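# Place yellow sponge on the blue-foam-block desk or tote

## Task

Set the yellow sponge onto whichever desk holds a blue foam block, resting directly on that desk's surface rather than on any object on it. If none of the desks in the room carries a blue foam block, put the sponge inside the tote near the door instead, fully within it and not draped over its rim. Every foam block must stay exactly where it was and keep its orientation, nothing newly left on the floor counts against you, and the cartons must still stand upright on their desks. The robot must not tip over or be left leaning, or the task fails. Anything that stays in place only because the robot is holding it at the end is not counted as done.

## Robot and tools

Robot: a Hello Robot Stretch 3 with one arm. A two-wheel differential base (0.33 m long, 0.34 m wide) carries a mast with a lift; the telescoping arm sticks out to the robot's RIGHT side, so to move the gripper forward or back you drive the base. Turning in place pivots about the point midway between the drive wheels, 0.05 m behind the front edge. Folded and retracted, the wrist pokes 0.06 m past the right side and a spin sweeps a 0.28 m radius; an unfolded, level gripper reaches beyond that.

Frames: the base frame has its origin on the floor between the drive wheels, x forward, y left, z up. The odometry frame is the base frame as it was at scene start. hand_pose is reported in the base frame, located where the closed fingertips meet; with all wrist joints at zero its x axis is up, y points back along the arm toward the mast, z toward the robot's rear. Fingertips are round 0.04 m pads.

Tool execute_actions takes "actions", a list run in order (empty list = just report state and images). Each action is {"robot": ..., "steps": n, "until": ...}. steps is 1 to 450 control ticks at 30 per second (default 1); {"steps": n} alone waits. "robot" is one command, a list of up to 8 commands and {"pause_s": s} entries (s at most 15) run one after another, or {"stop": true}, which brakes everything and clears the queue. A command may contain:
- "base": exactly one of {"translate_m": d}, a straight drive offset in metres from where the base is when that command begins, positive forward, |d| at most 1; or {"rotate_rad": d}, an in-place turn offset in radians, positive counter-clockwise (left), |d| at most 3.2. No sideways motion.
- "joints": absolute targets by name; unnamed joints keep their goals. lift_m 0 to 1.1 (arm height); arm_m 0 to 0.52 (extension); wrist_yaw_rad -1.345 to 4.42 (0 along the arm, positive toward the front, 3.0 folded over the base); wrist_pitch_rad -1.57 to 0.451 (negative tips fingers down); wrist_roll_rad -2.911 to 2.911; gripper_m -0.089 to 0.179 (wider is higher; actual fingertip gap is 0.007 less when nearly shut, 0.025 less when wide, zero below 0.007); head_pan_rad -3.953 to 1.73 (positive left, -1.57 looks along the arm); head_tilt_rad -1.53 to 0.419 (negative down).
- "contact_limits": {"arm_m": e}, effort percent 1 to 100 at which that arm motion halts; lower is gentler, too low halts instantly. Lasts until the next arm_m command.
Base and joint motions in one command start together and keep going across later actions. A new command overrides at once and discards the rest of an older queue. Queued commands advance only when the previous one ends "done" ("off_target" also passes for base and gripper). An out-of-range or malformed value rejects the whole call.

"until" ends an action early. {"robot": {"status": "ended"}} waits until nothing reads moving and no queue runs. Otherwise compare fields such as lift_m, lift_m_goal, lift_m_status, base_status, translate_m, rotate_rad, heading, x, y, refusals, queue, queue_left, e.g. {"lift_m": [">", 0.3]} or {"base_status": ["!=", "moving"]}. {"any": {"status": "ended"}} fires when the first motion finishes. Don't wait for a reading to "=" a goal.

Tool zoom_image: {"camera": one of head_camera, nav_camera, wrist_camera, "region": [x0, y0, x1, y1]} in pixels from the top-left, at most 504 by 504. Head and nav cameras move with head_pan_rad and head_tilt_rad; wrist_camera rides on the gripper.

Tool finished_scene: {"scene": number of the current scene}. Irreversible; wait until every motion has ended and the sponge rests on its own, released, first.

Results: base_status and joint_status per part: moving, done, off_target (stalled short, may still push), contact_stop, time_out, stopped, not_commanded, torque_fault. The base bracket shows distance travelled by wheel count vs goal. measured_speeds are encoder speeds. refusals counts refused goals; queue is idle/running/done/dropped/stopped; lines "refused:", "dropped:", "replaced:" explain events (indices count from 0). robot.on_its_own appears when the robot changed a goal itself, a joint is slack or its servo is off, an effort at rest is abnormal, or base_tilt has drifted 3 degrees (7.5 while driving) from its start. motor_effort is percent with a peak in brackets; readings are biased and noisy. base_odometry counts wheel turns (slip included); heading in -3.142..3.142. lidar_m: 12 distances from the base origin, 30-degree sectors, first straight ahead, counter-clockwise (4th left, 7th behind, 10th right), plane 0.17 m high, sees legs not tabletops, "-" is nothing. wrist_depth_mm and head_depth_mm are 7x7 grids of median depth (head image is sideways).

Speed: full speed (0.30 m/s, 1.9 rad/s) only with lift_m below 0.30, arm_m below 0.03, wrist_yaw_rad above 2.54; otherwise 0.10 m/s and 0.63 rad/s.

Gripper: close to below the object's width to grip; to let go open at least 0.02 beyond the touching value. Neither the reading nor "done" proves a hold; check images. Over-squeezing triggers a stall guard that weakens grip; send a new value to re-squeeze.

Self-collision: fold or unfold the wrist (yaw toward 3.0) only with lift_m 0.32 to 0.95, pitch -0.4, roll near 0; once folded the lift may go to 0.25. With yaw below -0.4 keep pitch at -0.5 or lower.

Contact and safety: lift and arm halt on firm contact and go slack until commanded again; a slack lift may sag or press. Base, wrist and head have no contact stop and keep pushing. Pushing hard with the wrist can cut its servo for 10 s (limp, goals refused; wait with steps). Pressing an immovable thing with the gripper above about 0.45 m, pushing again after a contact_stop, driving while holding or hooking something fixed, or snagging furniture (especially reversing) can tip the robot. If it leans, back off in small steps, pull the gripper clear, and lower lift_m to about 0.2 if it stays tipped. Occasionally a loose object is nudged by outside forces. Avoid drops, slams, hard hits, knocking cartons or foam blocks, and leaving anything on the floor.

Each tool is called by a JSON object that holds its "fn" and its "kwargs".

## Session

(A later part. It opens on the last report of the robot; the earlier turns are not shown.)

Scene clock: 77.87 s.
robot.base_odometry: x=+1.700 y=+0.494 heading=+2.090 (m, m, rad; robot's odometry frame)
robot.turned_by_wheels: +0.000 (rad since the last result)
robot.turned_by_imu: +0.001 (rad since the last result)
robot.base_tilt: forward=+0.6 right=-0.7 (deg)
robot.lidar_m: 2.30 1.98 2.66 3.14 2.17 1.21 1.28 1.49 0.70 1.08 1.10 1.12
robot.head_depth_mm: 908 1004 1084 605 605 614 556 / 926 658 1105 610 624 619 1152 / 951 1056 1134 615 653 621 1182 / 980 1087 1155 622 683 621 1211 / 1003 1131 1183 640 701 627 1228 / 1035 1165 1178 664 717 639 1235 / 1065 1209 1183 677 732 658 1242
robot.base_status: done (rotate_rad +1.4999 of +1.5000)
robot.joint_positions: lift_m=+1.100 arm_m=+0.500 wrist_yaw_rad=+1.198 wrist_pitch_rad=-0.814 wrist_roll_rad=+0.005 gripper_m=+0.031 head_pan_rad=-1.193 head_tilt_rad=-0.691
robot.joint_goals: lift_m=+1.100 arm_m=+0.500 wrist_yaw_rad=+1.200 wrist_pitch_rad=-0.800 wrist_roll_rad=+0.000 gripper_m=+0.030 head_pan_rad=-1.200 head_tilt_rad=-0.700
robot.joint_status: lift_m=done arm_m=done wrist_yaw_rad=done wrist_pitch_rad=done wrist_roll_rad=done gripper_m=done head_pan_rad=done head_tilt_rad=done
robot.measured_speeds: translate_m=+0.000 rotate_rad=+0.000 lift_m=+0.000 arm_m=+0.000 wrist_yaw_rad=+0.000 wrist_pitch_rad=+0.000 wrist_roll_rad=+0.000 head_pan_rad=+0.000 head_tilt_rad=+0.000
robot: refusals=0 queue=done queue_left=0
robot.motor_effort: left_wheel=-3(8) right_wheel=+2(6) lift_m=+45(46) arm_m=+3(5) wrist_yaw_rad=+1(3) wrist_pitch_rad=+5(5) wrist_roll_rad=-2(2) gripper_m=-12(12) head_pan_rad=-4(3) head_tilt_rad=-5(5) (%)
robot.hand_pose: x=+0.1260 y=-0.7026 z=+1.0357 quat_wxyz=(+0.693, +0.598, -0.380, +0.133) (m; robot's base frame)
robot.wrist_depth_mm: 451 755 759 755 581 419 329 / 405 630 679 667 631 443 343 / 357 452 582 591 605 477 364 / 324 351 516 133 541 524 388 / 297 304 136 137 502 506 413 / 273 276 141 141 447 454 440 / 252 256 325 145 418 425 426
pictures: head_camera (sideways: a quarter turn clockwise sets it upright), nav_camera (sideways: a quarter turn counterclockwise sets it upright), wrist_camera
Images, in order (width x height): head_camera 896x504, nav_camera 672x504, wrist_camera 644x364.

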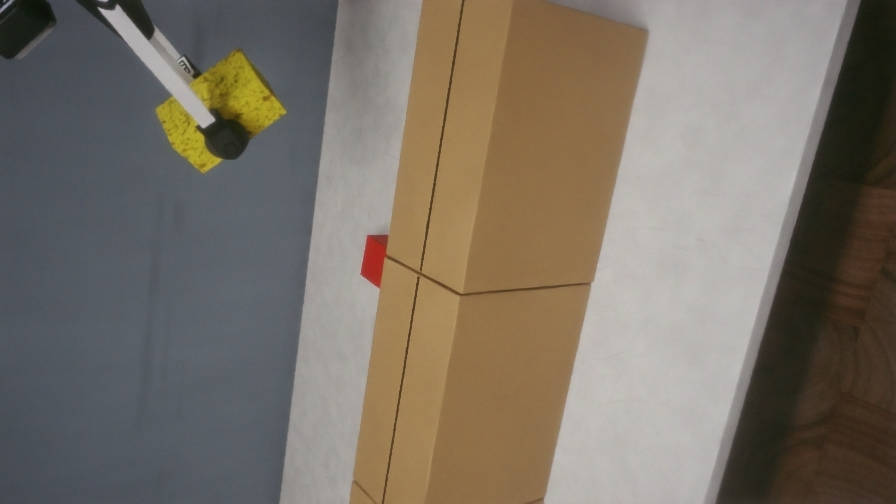

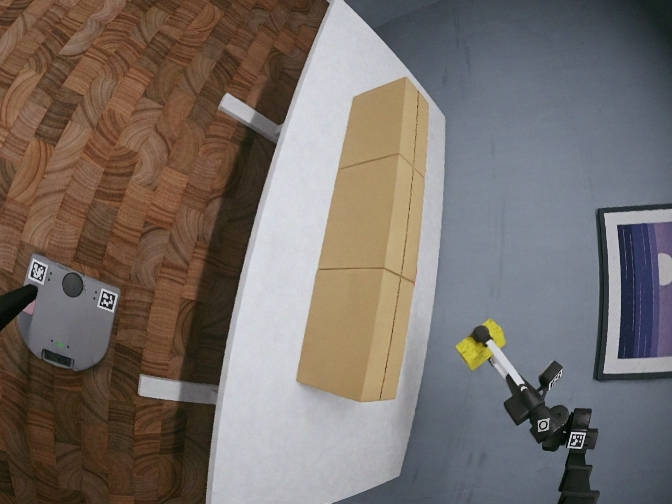

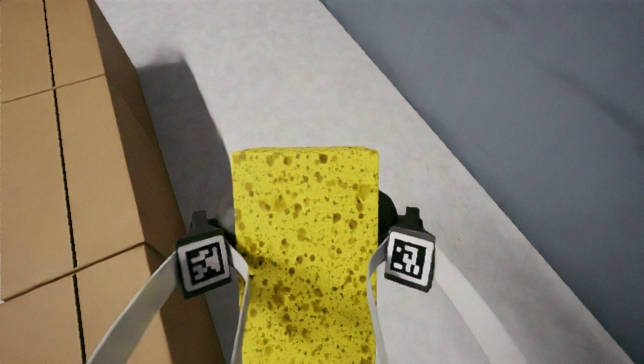

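{"fn": "execute_actions", "kwargs": {"actions": [{"robot":{"joints":{"wrist_yaw_rad":0.5,"wrist_pitch_rad":-1.1}},"steps":450,"until":{"robot":{"status":"ended"}}}]}}

Scene clock: 79.67 s.
robot.base_odometry: x=+1.700 y=+0.494 heading=+2.090 (m, m, rad; robot's odometry frame)
robot.turned_by_wheels: +0.000 (rad since the last result)
robot.turned_by_imu: +0.000 (rad since the last result)
robot.base_tilt: forward=+0.6 right=-0.7 (deg)
robot.lidar_m: 2.30 1.98 2.67 3.15 2.17 1.21 1.28 1.48 0.70 1.08 1.10 1.11
robot.head_depth_mm: 902 968 1062 607 605 617 554 / 920 1028 1105 610 625 619 1154 / 944 1058 1132 614 655 622 1170 / 978 1089 1170 619 682 621 1205 / 1000 1128 1173 640 702 625 1243 / 1037 1158 1191 664 716 641 1239 / 1069 1215 1199 680 735 661 1235
robot.base_status: done (rotate_rad +1.4999 of +1.5000)
robot.joint_positions: lift_m=+1.100 arm_m=+0.500 wrist_yaw_rad=+0.503 wrist_pitch_rad=-1.104 wrist_roll_rad=+0.005 gripper_m=+0.031 head_pan_rad=-1.193 head_tilt_rad=-0.691
robot.joint_goals: lift_m=+1.100 arm_m=+0.500 wrist_yaw_rad=+0.500 wrist_pitch_rad=-1.100 wrist_roll_rad=+0.000 gripper_m=+0.030 head_pan_rad=-1.200 head_tilt_rad=-0.700
robot.joint_status: lift_m=done arm_m=done wrist_yaw_rad=done wrist_pitch_rad=done wrist_roll_rad=done gripper_m=done head_pan_rad=done head_tilt_rad=done
robot.measured_speeds: translate_m=+0.000 rotate_rad=+0.000 lift_m=+0.000 arm_m=+0.000 wrist_yaw_rad=+0.000 wrist_pitch_rad=+0.000 wrist_roll_rad=+0.000 head_pan_rad=+0.000 head_tilt_rad=+0.000
robot: refusals=0 queue=done queue_left=0
robot.motor_effort: left_wheel=-3(2) right_wheel=+1(2) lift_m=+46(45) arm_m=+3(3) wrist_yaw_rad=-3(4) wrist_pitch_rad=+1(5) wrist_roll_rad=-2(2) gripper_m=-12(12) head_pan_rad=-4(4) head_tilt_rad=-5(5) (%)
robot.hand_pose: x=+0.0236 y=-0.7270 z=+0.9989 quat_wxyz=(+0.674, +0.509, -0.492, -0.211) (m; robot's base frame)
robot.wrist_depth_mm: 505 503 514 513 471 406 361 / 483 490 487 492 505 485 422 / 457 419 466 474 483 485 483 / 442 443 442 133 464 464 471 / 428 429 136 136 445 445 447 / 321 411 141 140 422 431 436 / 233 296 326 145 410 416 417
pictures: head_camera (sideways: a quarter turn clockwise sets it upright), nav_camera (sideways: a quarter turn counterclockwise sets it upright), wrist_camera
Images, in order (width x height): head_camera 896x504, nav_camera 672x504, wrist_camera 644x364.

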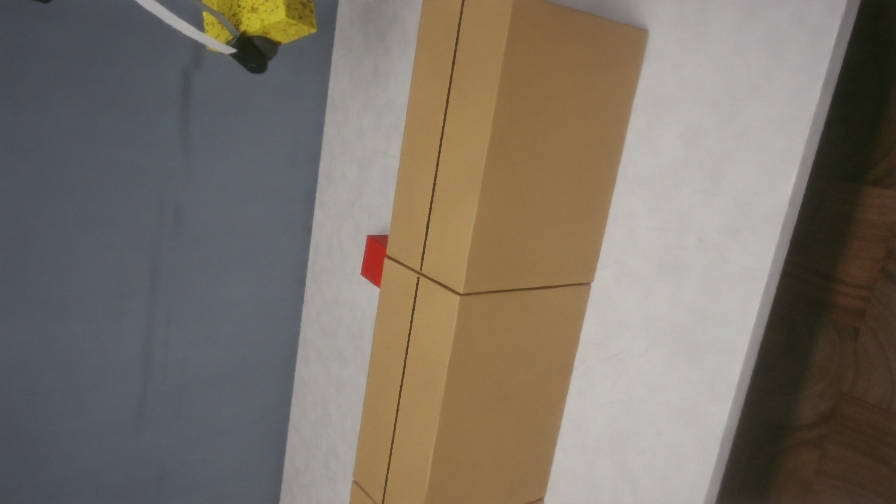

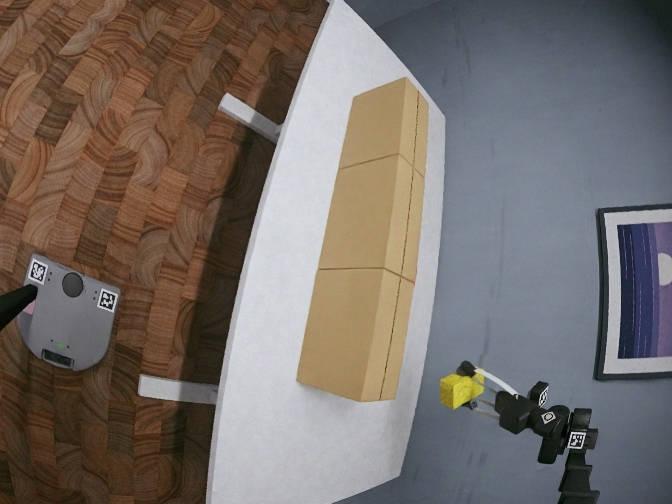

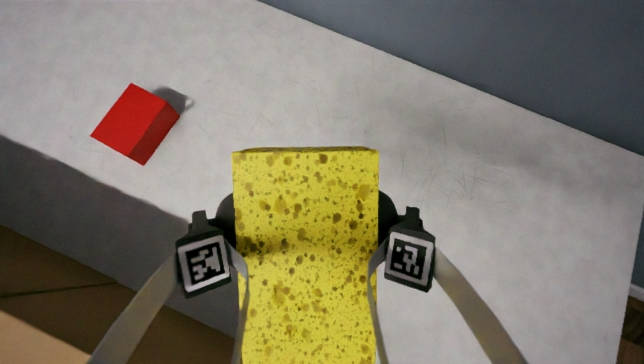

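{"fn": "execute_actions", "kwargs": {"actions": [{"robot":[{"joints":{"arm_m":0.0,"wrist_yaw_rad":0,"wrist_pitch_rad":-0.9}},{"base":{"rotate_rad":0.465}},{"base":{"translate_m":0.75}},{"base":{"translate_m":0.76}},{"base":{"rotate_rad":1.11}}],"steps":450,"until":{"robot":{"status":"ended"}}},{"steps":450,"until":{"robot":{"status":"ended"}}}]}}

Scene clock: 107.77 s.
robot.base_odometry: x=+0.443 y=+1.330 heading=-2.619 (m, m, rad; robot's odometry frame)
robot.turned_by_wheels: +1.575 (rad since the last result)
robot.turned_by_imu: +1.566 (rad since the last result)
robot.base_tilt: forward=+0.5 right=-0.7 (deg)
robot.lidar_m: 2.65 2.78 2.95 2.53 2.06 1.31 1.37 1.39 0.98 0.49 0.50 1.27
robot.head_depth_mm: 775 855 963 971 312 310 1204 / 801 886 997 899 713 619 537 / 818 916 1034 895 736 619 517 / 845 943 1040 901 735 623 528 / 867 973 1087 910 723 624 541 / 894 1008 1103 910 526 552 542 / 925 1041 1142 917 509 548 544
robot.base_status: done (rotate_rad +1.1099 of +1.1100)
robot.joint_positions: lift_m=+1.100 arm_m=+0.000 wrist_yaw_rad=+0.002 wrist_pitch_rad=-0.913 wrist_roll_rad=+0.005 gripper_m=+0.031 head_pan_rad=-1.193 head_tilt_rad=-0.691
robot.joint_goals: lift_m=+1.100 arm_m=+0.000 wrist_yaw_rad=+0.000 wrist_pitch_rad=-0.900 wrist_roll_rad=+0.000 gripper_m=+0.030 head_pan_rad=-1.200 head_tilt_rad=-0.700
robot.joint_status: lift_m=done arm_m=done wrist_yaw_rad=done wrist_pitch_rad=done wrist_roll_rad=done gripper_m=done head_pan_rad=done head_tilt_rad=done
robot.measured_speeds: translate_m=+0.000 rotate_rad=+0.000 lift_m=+0.000 arm_m=+0.000 wrist_yaw_rad=+0.000 wrist_pitch_rad=+0.000 wrist_roll_rad=+0.000 head_pan_rad=+0.000 head_tilt_rad=+0.000
robot: refusals=0 queue=done queue_left=0
robot.motor_effort: left_wheel=-3(8) right_wheel=+3(7) lift_m=+46(45) arm_m=-3(2) wrist_yaw_rad=-3(4) wrist_pitch_rad=+4(4) wrist_roll_rad=-2(2) gripper_m=-13(12) head_pan_rad=-3(4) head_tilt_rad=-4(5) (%)
robot.hand_pose: x=-0.0213 y=-0.2828 z=+1.0210 quat_wxyz=(+0.634, +0.312, -0.636, -0.312) (m; robot's base frame)
robot.wrist_depth_mm: 634 640 652 823 844 864 866 / 570 592 590 950 - - - / 540 533 550 - - - - / 494 501 485 133 - - - / 325 454 136 136 - - - / 317 424 141 141 - - - / 397 406 404 144 - - -
pictures: head_camera (sideways: a quarter turn clockwise sets it upright), nav_camera (sideways: a quarter turn counterclockwise sets it upright), wrist_camera
Images, in order (width x height): head_camera 896x504, nav_camera 672x504, wrist_camera 644x364.

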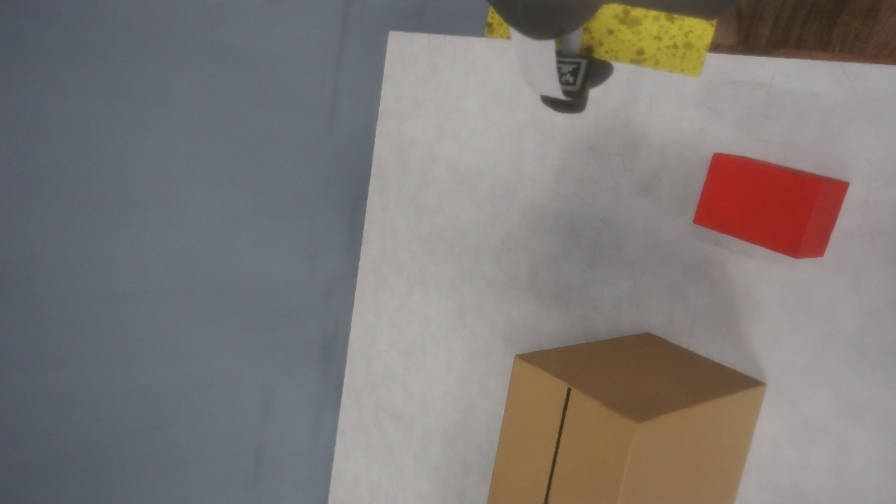

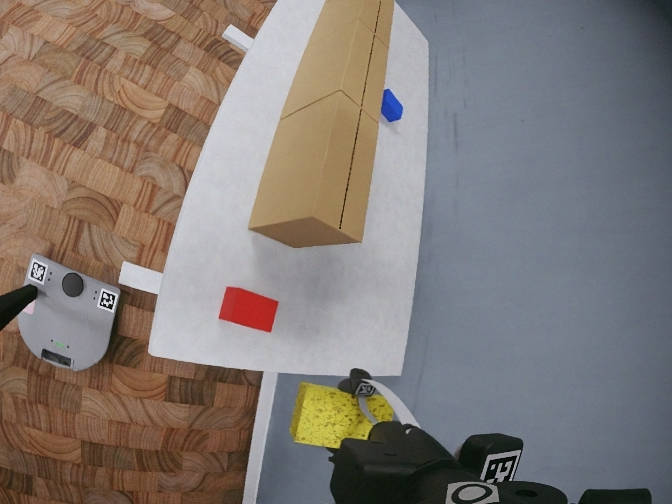

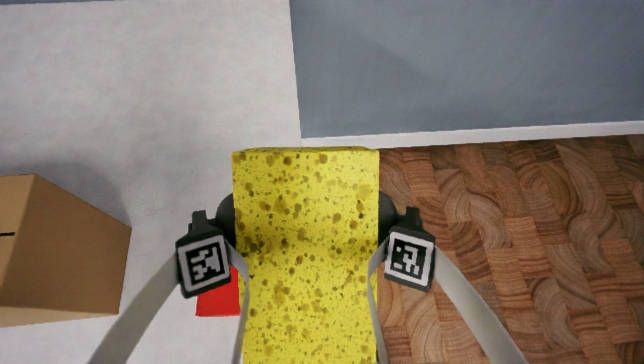

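{"fn": "execute_actions", "kwargs": {"actions": [{"robot":[{"joints":{"arm_m":0.48,"wrist_pitch_rad":-1.5,"head_pan_rad":-1.57,"head_tilt_rad":-0.9}},{"base":{"rotate_rad":0.27}},{"joints":{"lift_m":0.95}}],"steps":450,"until":{"robot":{"status":"ended"}}}]}}

Scene clock: 117.63 s.
robot.base_odometry: x=+0.443 y=+1.330 heading=-2.349 (m, m, rad; robot's odometry frame)
robot.turned_by_wheels: +0.270 (rad since the last result)
robot.turned_by_imu: +0.266 (rad since the last result)
robot.base_tilt: forward=+0.6 right=-0.8 (deg)
robot.lidar_m: 2.64 2.79 2.57 2.53 1.99 1.31 1.69 1.11 0.93 0.49 1.06 1.40
robot.head_depth_mm: - 965 1120 1345 1446 1290 1151 / 863 953 905 1250 1387 1264 1133 / 875 965 838 728 630 559 523 / - 985 697 729 581 558 1067 / 891 987 860 729 631 560 1104 / 907 1006 865 701 619 562 1121 / 927 1021 866 509 557 563 1139
robot.base_status: done (rotate_rad +0.2699 of +0.2700)
robot.joint_positions: lift_m=+0.950 arm_m=+0.480 wrist_yaw_rad=+0.001 wrist_pitch_rad=-1.497 wrist_roll_rad=+0.005 gripper_m=+0.031 head_pan_rad=-1.563 head_tilt_rad=-0.889
robot.joint_goals: lift_m=+0.950 arm_m=+0.480 wrist_yaw_rad=+0.000 wrist_pitch_rad=-1.500 wrist_roll_rad=+0.000 gripper_m=+0.030 head_pan_rad=-1.570 head_tilt_rad=-0.900
robot.joint_status: lift_m=done arm_m=done wrist_yaw_rad=done wrist_pitch_rad=done wrist_roll_rad=done gripper_m=done head_pan_rad=done head_tilt_rad=done
robot.measured_speeds: translate_m=+0.000 rotate_rad=+0.000 lift_m=+0.000 arm_m=+0.000 wrist_yaw_rad=+0.000 wrist_pitch_rad=+0.000 wrist_roll_rad=+0.000 head_pan_rad=+0.000 head_tilt_rad=+0.000
robot: refusals=0 queue=done queue_left=0
robot.motor_effort: left_wheel=-2(9) right_wheel=+1(9) lift_m=+37(47) arm_m=+2(1) wrist_yaw_rad=-1(2) wrist_pitch_rad=-2(4) wrist_roll_rad=-2(2) gripper_m=-12(12) head_pan_rad=-3(27) head_tilt_rad=-6(25) (%)
robot.hand_pose: x=-0.0216 y=-0.6197 z=+0.8316 quat_wxyz=(+0.517, +0.480, -0.519, -0.482) (m; robot's base frame)
robot.wrist_depth_mm: 241 247 247 252 256 262 542 / 247 251 252 260 260 265 780 / 253 257 259 263 268 - - / 260 264 263 133 274 - - / 266 269 136 137 279 - - / 272 275 141 141 290 - - / 280 285 286 144 297 - -
pictures: head_camera (sideways: a quarter turn clockwise sets it upright), nav_camera (sideways: a quarter turn counterclockwise sets it upright), wrist_camera
Images, in order (width x height): head_camera 896x504, nav_camera 672x504, wrist_camera 644x364.

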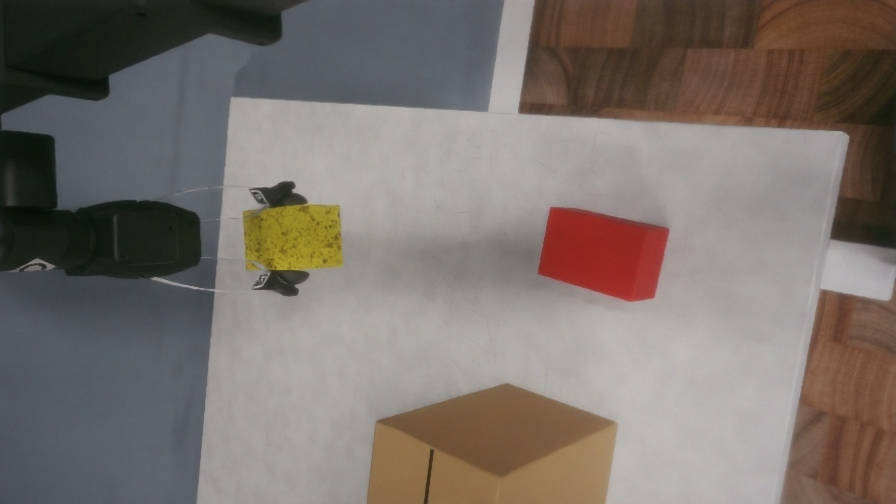

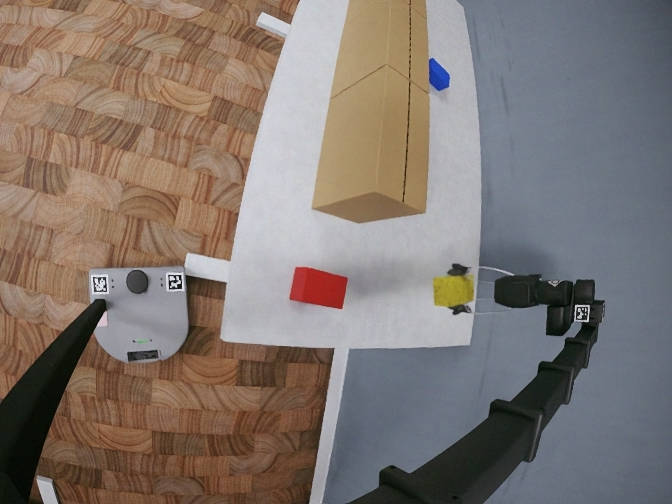

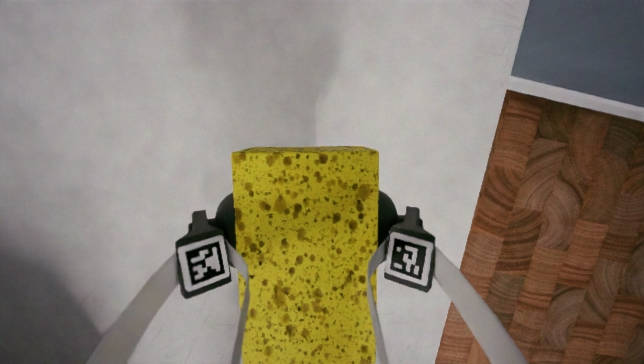

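{"fn": "execute_actions", "kwargs": {"actions": [{"robot":[{"joints":{"lift_m":0.865,"arm_m":0.45}},{"joints":{"gripper_m":0.12}},{"joints":{"lift_m":1.0}}],"steps":450,"until":{"robot":{"status":"ended"}}}]}}

Scene clock: 122.97 s.
robot.base_odometry: x=+0.443 y=+1.330 heading=-2.349 (m, m, rad; robot's odometry frame)
robot.turned_by_wheels: +0.000 (rad since the last result)
robot.turned_by_imu: +0.000 (rad since the last result)
robot.base_tilt: forward=+0.6 right=-0.7 (deg)
robot.lidar_m: 2.64 3.12 2.56 2.53 1.99 1.31 1.68 1.10 0.93 0.49 1.06 1.40
robot.head_depth_mm: 831 945 1109 1345 1448 1277 1146 / 841 954 895 1253 1401 1267 1131 / 853 972 853 727 630 559 524 / - 988 864 717 580 558 1075 / 889 991 859 730 634 561 1108 / 909 1010 862 700 621 562 1128 / 926 1023 863 509 556 561 1142
robot.base_status: done (rotate_rad +0.2699 of +0.2700)
robot.joint_positions: lift_m=+1.000 arm_m=+0.450 wrist_yaw_rad=+0.001 wrist_pitch_rad=-1.497 wrist_roll_rad=+0.005 gripper_m=+0.120 head_pan_rad=-1.563 head_tilt_rad=-0.889
robot.joint_goals: lift_m=+1.000 arm_m=+0.450 wrist_yaw_rad=+0.000 wrist_pitch_rad=-1.500 wrist_roll_rad=+0.000 gripper_m=+0.120 head_pan_rad=-1.570 head_tilt_rad=-0.900
robot.joint_status: lift_m=done arm_m=done wrist_yaw_rad=done wrist_pitch_rad=done wrist_roll_rad=done gripper_m=done head_pan_rad=done head_tilt_rad=done
robot.measured_speeds: translate_m=+0.000 rotate_rad=+0.000 lift_m=+0.000 arm_m=+0.000 wrist_yaw_rad=+0.000 wrist_pitch_rad=+0.000 wrist_roll_rad=+0.000 head_pan_rad=+0.000 head_tilt_rad=+0.000
robot: refusals=0 queue=done queue_left=0
robot.motor_effort: left_wheel=-2(2) right_wheel=+1(1) lift_m=+46(48) arm_m=-3(6) wrist_yaw_rad=-1(2) wrist_pitch_rad=-2(1) wrist_roll_rad=-2(2) gripper_m=+0(82) head_pan_rad=-3(5) head_tilt_rad=-6(6) (%)
robot.hand_pose: x=-0.0216 y=-0.5901 z=+0.8812 quat_wxyz=(+0.517, +0.480, -0.519, -0.483) (m; robot's base frame)
robot.wrist_depth_mm: 287 290 294 299 303 621 575 / 294 299 302 308 310 927 862 / 303 304 310 310 319 - - / 308 312 318 275 325 - - / 316 318 326 286 336 - - / 321 335 334 339 343 - - / 309 324 344 346 357 - -
pictures: head_camera (sideways: a quarter turn clockwise sets it upright), nav_camera (sideways: a quarter turn counterclockwise sets it upright), wrist_camera
Images, in order (width x height): head_camera 896x504, nav_camera 672x504, wrist_camera 644x364.

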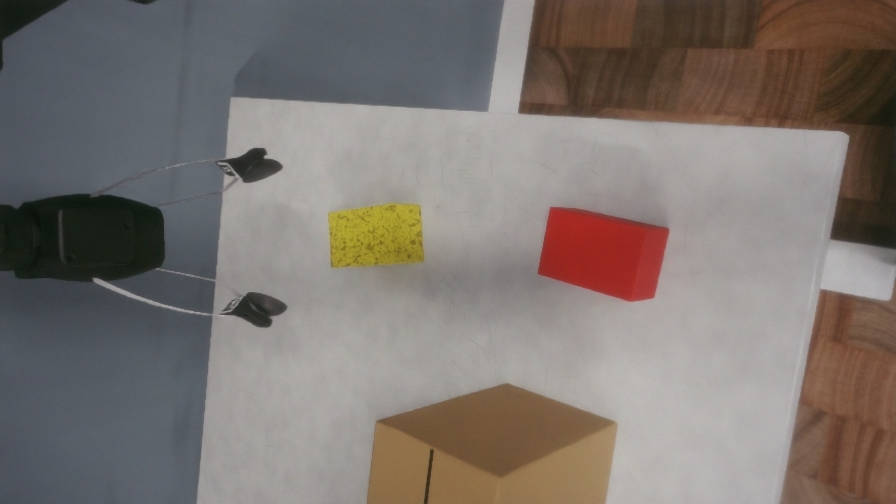

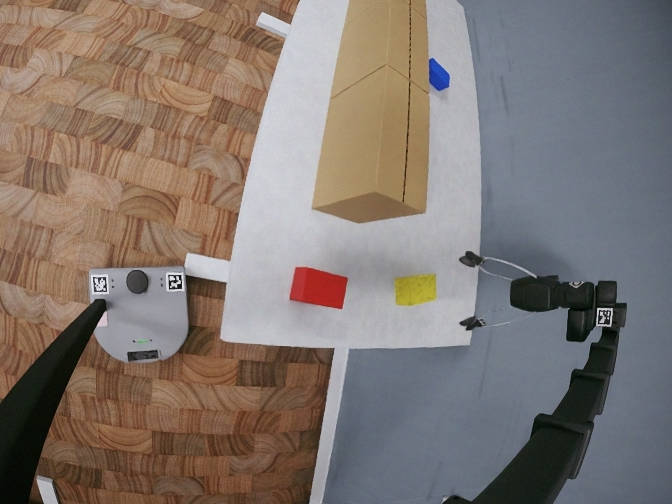

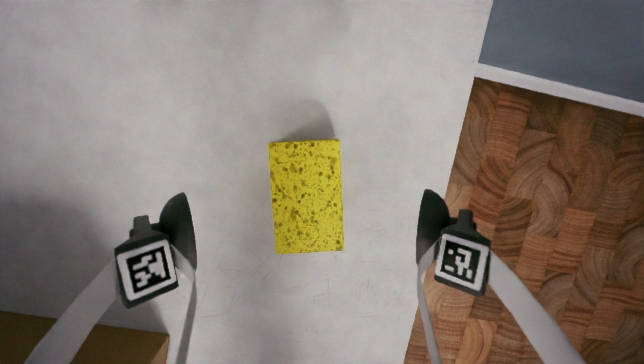

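{"fn": "finished_scene", "kwargs": {"scene": 2}}

The scene is finished: the task was done.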